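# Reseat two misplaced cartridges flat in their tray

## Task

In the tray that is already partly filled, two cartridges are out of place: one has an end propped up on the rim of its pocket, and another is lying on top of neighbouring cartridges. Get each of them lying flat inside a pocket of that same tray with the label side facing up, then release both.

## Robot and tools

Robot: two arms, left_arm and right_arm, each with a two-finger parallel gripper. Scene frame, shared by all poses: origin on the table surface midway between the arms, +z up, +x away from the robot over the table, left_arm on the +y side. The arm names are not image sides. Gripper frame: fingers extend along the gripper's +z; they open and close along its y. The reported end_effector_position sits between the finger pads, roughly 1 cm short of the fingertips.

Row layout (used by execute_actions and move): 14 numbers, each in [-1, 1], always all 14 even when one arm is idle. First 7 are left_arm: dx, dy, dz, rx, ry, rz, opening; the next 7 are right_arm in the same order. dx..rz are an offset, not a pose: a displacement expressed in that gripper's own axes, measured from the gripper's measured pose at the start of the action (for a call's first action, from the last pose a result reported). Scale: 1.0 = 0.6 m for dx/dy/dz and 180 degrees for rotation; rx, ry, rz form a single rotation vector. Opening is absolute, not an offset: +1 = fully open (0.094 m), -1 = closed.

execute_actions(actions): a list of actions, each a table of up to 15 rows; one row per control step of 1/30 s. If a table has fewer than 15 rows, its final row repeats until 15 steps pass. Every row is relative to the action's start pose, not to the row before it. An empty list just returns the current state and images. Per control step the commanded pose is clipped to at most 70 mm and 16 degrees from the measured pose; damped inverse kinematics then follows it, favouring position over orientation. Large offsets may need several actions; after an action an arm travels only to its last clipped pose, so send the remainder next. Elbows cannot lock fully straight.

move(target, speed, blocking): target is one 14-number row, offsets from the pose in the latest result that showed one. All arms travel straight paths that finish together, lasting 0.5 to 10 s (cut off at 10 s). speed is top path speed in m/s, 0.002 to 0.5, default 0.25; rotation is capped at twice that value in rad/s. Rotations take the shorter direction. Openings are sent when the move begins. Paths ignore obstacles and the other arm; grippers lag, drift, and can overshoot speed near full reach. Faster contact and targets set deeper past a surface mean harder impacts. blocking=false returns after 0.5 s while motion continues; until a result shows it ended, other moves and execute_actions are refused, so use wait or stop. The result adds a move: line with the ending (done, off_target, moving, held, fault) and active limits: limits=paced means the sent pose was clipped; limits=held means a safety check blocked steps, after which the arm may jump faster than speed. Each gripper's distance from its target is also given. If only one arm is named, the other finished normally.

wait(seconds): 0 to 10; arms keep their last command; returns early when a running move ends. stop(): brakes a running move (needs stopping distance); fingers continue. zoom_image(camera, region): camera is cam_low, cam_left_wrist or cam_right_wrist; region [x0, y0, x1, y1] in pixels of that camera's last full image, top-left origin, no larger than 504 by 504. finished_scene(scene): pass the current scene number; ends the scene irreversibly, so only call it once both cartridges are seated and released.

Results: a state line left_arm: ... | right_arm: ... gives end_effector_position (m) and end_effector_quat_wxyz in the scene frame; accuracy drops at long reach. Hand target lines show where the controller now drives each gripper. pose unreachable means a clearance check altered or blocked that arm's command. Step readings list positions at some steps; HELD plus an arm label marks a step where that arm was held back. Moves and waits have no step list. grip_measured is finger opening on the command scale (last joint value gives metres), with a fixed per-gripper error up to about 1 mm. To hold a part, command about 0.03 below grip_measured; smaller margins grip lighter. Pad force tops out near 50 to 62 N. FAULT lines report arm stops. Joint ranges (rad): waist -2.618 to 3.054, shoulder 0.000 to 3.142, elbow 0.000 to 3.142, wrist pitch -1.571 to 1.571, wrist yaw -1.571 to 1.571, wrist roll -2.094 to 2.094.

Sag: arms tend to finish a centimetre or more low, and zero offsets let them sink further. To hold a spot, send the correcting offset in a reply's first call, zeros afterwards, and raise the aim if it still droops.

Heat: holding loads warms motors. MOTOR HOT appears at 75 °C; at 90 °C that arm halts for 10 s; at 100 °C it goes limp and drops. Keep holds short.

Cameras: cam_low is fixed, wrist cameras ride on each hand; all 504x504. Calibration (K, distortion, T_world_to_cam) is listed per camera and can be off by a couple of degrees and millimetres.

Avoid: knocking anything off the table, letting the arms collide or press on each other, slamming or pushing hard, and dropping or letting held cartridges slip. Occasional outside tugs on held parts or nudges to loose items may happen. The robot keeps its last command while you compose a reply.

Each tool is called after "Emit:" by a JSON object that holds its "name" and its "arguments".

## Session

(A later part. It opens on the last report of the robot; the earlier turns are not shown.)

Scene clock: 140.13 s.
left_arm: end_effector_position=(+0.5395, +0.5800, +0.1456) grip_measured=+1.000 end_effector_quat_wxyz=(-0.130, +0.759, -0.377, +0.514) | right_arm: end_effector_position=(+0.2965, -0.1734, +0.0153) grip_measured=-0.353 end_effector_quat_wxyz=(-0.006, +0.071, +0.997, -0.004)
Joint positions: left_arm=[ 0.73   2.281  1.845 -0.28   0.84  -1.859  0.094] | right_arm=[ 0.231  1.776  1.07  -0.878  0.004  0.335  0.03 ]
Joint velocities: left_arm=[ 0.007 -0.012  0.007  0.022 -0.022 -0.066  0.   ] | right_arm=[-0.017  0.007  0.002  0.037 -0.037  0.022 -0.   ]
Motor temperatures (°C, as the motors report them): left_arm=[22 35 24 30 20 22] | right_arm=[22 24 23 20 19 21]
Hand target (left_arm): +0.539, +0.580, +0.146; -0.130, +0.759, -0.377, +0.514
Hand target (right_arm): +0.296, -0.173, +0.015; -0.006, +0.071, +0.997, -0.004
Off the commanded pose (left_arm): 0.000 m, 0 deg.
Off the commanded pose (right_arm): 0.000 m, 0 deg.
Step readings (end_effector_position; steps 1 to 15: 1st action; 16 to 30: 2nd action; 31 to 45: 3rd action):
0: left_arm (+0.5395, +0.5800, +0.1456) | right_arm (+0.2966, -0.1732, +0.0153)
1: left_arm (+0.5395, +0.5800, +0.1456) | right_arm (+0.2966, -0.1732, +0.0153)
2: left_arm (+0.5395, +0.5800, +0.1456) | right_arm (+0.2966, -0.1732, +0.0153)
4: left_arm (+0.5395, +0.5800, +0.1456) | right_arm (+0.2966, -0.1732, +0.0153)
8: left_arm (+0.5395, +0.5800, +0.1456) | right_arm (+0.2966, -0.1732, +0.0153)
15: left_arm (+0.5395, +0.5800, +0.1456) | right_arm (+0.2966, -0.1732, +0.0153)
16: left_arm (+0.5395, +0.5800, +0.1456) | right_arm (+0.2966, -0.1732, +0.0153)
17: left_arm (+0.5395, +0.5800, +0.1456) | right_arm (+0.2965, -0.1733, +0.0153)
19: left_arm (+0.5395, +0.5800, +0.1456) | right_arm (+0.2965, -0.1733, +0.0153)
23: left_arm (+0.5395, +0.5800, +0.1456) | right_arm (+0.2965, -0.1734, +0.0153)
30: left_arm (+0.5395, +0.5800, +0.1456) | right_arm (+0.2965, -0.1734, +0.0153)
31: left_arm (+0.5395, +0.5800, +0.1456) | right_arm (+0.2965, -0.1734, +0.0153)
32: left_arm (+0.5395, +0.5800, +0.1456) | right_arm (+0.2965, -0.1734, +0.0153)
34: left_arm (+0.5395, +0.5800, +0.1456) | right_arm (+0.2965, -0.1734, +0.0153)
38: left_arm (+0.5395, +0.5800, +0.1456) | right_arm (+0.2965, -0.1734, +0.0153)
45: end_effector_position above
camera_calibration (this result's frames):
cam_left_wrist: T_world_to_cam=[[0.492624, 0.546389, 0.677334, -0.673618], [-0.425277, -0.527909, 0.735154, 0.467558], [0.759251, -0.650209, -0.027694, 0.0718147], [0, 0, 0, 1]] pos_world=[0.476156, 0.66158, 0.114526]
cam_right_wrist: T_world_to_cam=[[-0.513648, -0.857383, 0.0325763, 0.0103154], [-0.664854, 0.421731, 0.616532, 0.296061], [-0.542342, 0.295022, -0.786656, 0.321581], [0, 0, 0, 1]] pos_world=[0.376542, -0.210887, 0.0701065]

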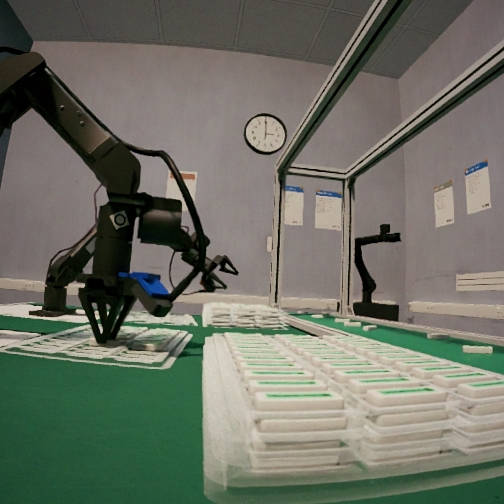

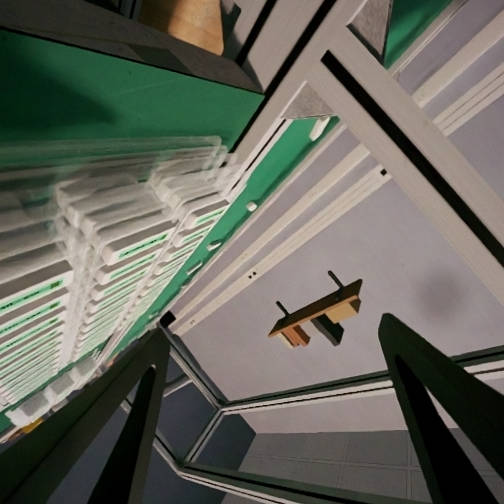

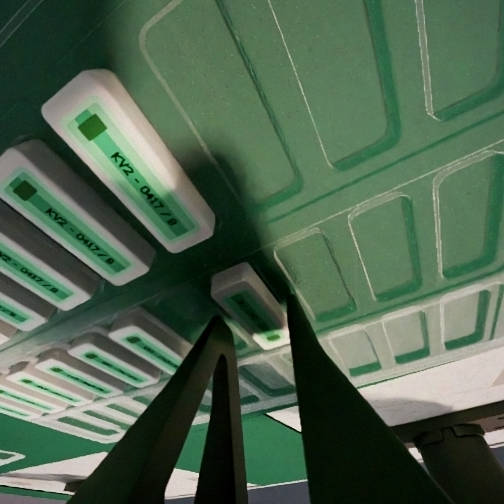

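Emit:
{"name": "move", "arguments": {"target": [0,0,0,0,0,0,1,0.03,0,-0.12,0,0,0,-0.35], "speed": 0.1}}

Emit:
{"name": "zoom_image", "arguments": {"camera": "cam_low", "region": [80,320,170,360]}}

Emit:
{"name": "zoom_image", "arguments": {"camera": "cam_right_wrist", "region": [80,100,330,300]}}

Scene clock: 147.50 s.
left_arm: end_effector_position=(+0.5395, +0.5800, +0.1456) grip_measured=+1.000 end_effector_quat_wxyz=(-0.130, +0.759, -0.377, +0.514) | right_arm: end_effector_position=(+0.2740, -0.1742, +0.0729) grip_measured=-0.353 end_effector_quat_wxyz=(-0.024, +0.071, +0.997, -0.009)
Joint positions: left_arm=[ 0.73   2.281  1.845 -0.28   0.84  -1.859  0.094] | right_arm=[ 0.244  1.653  1.17  -1.139  0.004  0.348  0.03 ]
Joint velocities: left_arm=[ 0.007 -0.012  0.002  0.051  0.022 -0.081  0.   ] | right_arm=[ 0.002 -0.002  0.002  0.007 -0.022 -0.066 -0.   ]
Motor temperatures (°C, as the motors report them): left_arm=[22 35 24 30 20 22] | right_arm=[22 24 23 20 19 21]
Hand target (left_arm): +0.539, +0.580, +0.146; -0.130, +0.759, -0.377, +0.514
Hand target (right_arm): +0.280, -0.171, +0.087; -0.005, +0.071, +0.997, -0.003
Off the commanded pose (left_arm): 0.000 m, 0 deg.
Off the commanded pose (right_arm): 0.016 m, 2 deg.
move: off_target (right_arm)
camera_calibration (this result's frames):
cam_left_wrist: T_world_to_cam=[[0.492624, 0.546389, 0.677334, -0.673618], [-0.425277, -0.527909, 0.735154, 0.467558], [0.759251, -0.650209, -0.027694, 0.0718147], [0, 0, 0, 1]] pos_world=[0.476156, 0.66158, 0.114526]
cam_right_wrist: T_world_to_cam=[[-0.512252, -0.856822, 0.058774, -0.00596178], [-0.641094, 0.427021, 0.637692, 0.238826], [-0.571487, 0.288979, -0.768046, 0.360474], [0, 0, 0, 1]] pos_world=[0.356062, -0.211262, 0.124914]

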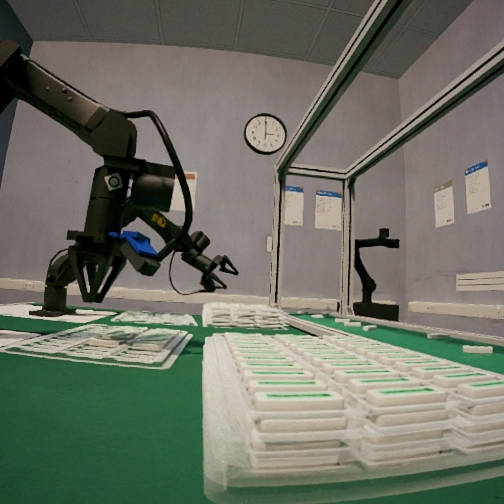

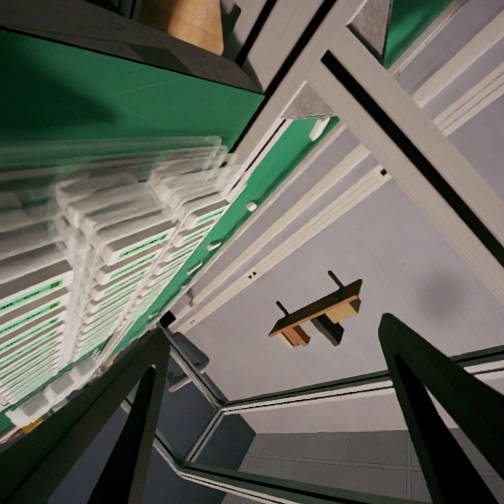

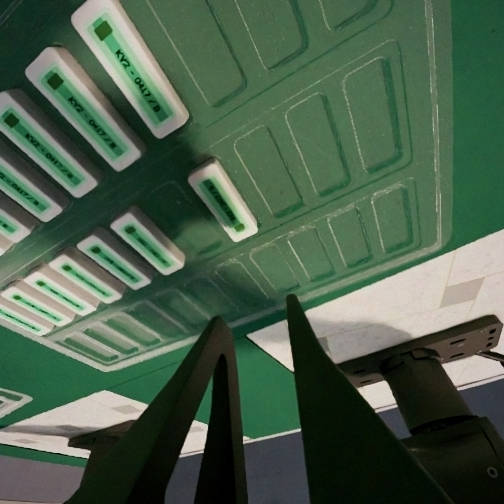

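Region (80, 320, 170, 360) of cam_low's 504x504 image, scaled by 5.600, with more detail than that image has.

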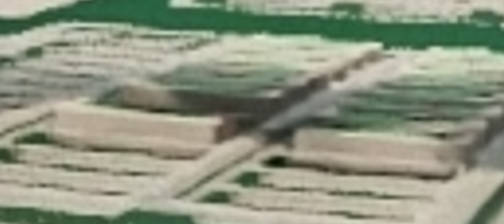

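Region (80, 100, 330, 300) of cam_right_wrist's 504x504 image, scaled by 2.016, with more detail than that image has; it fills the top 403 rows of this view, and the rest is white.

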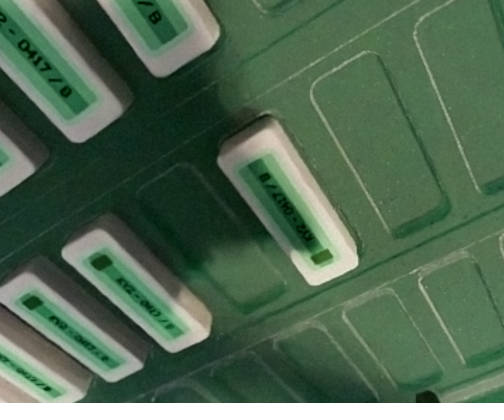

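It sits flat, at the same height as its neighbour.

Emit:
{"name": "finished_scene", "arguments": {"scene": 2}}

The scene is finished: the task was done.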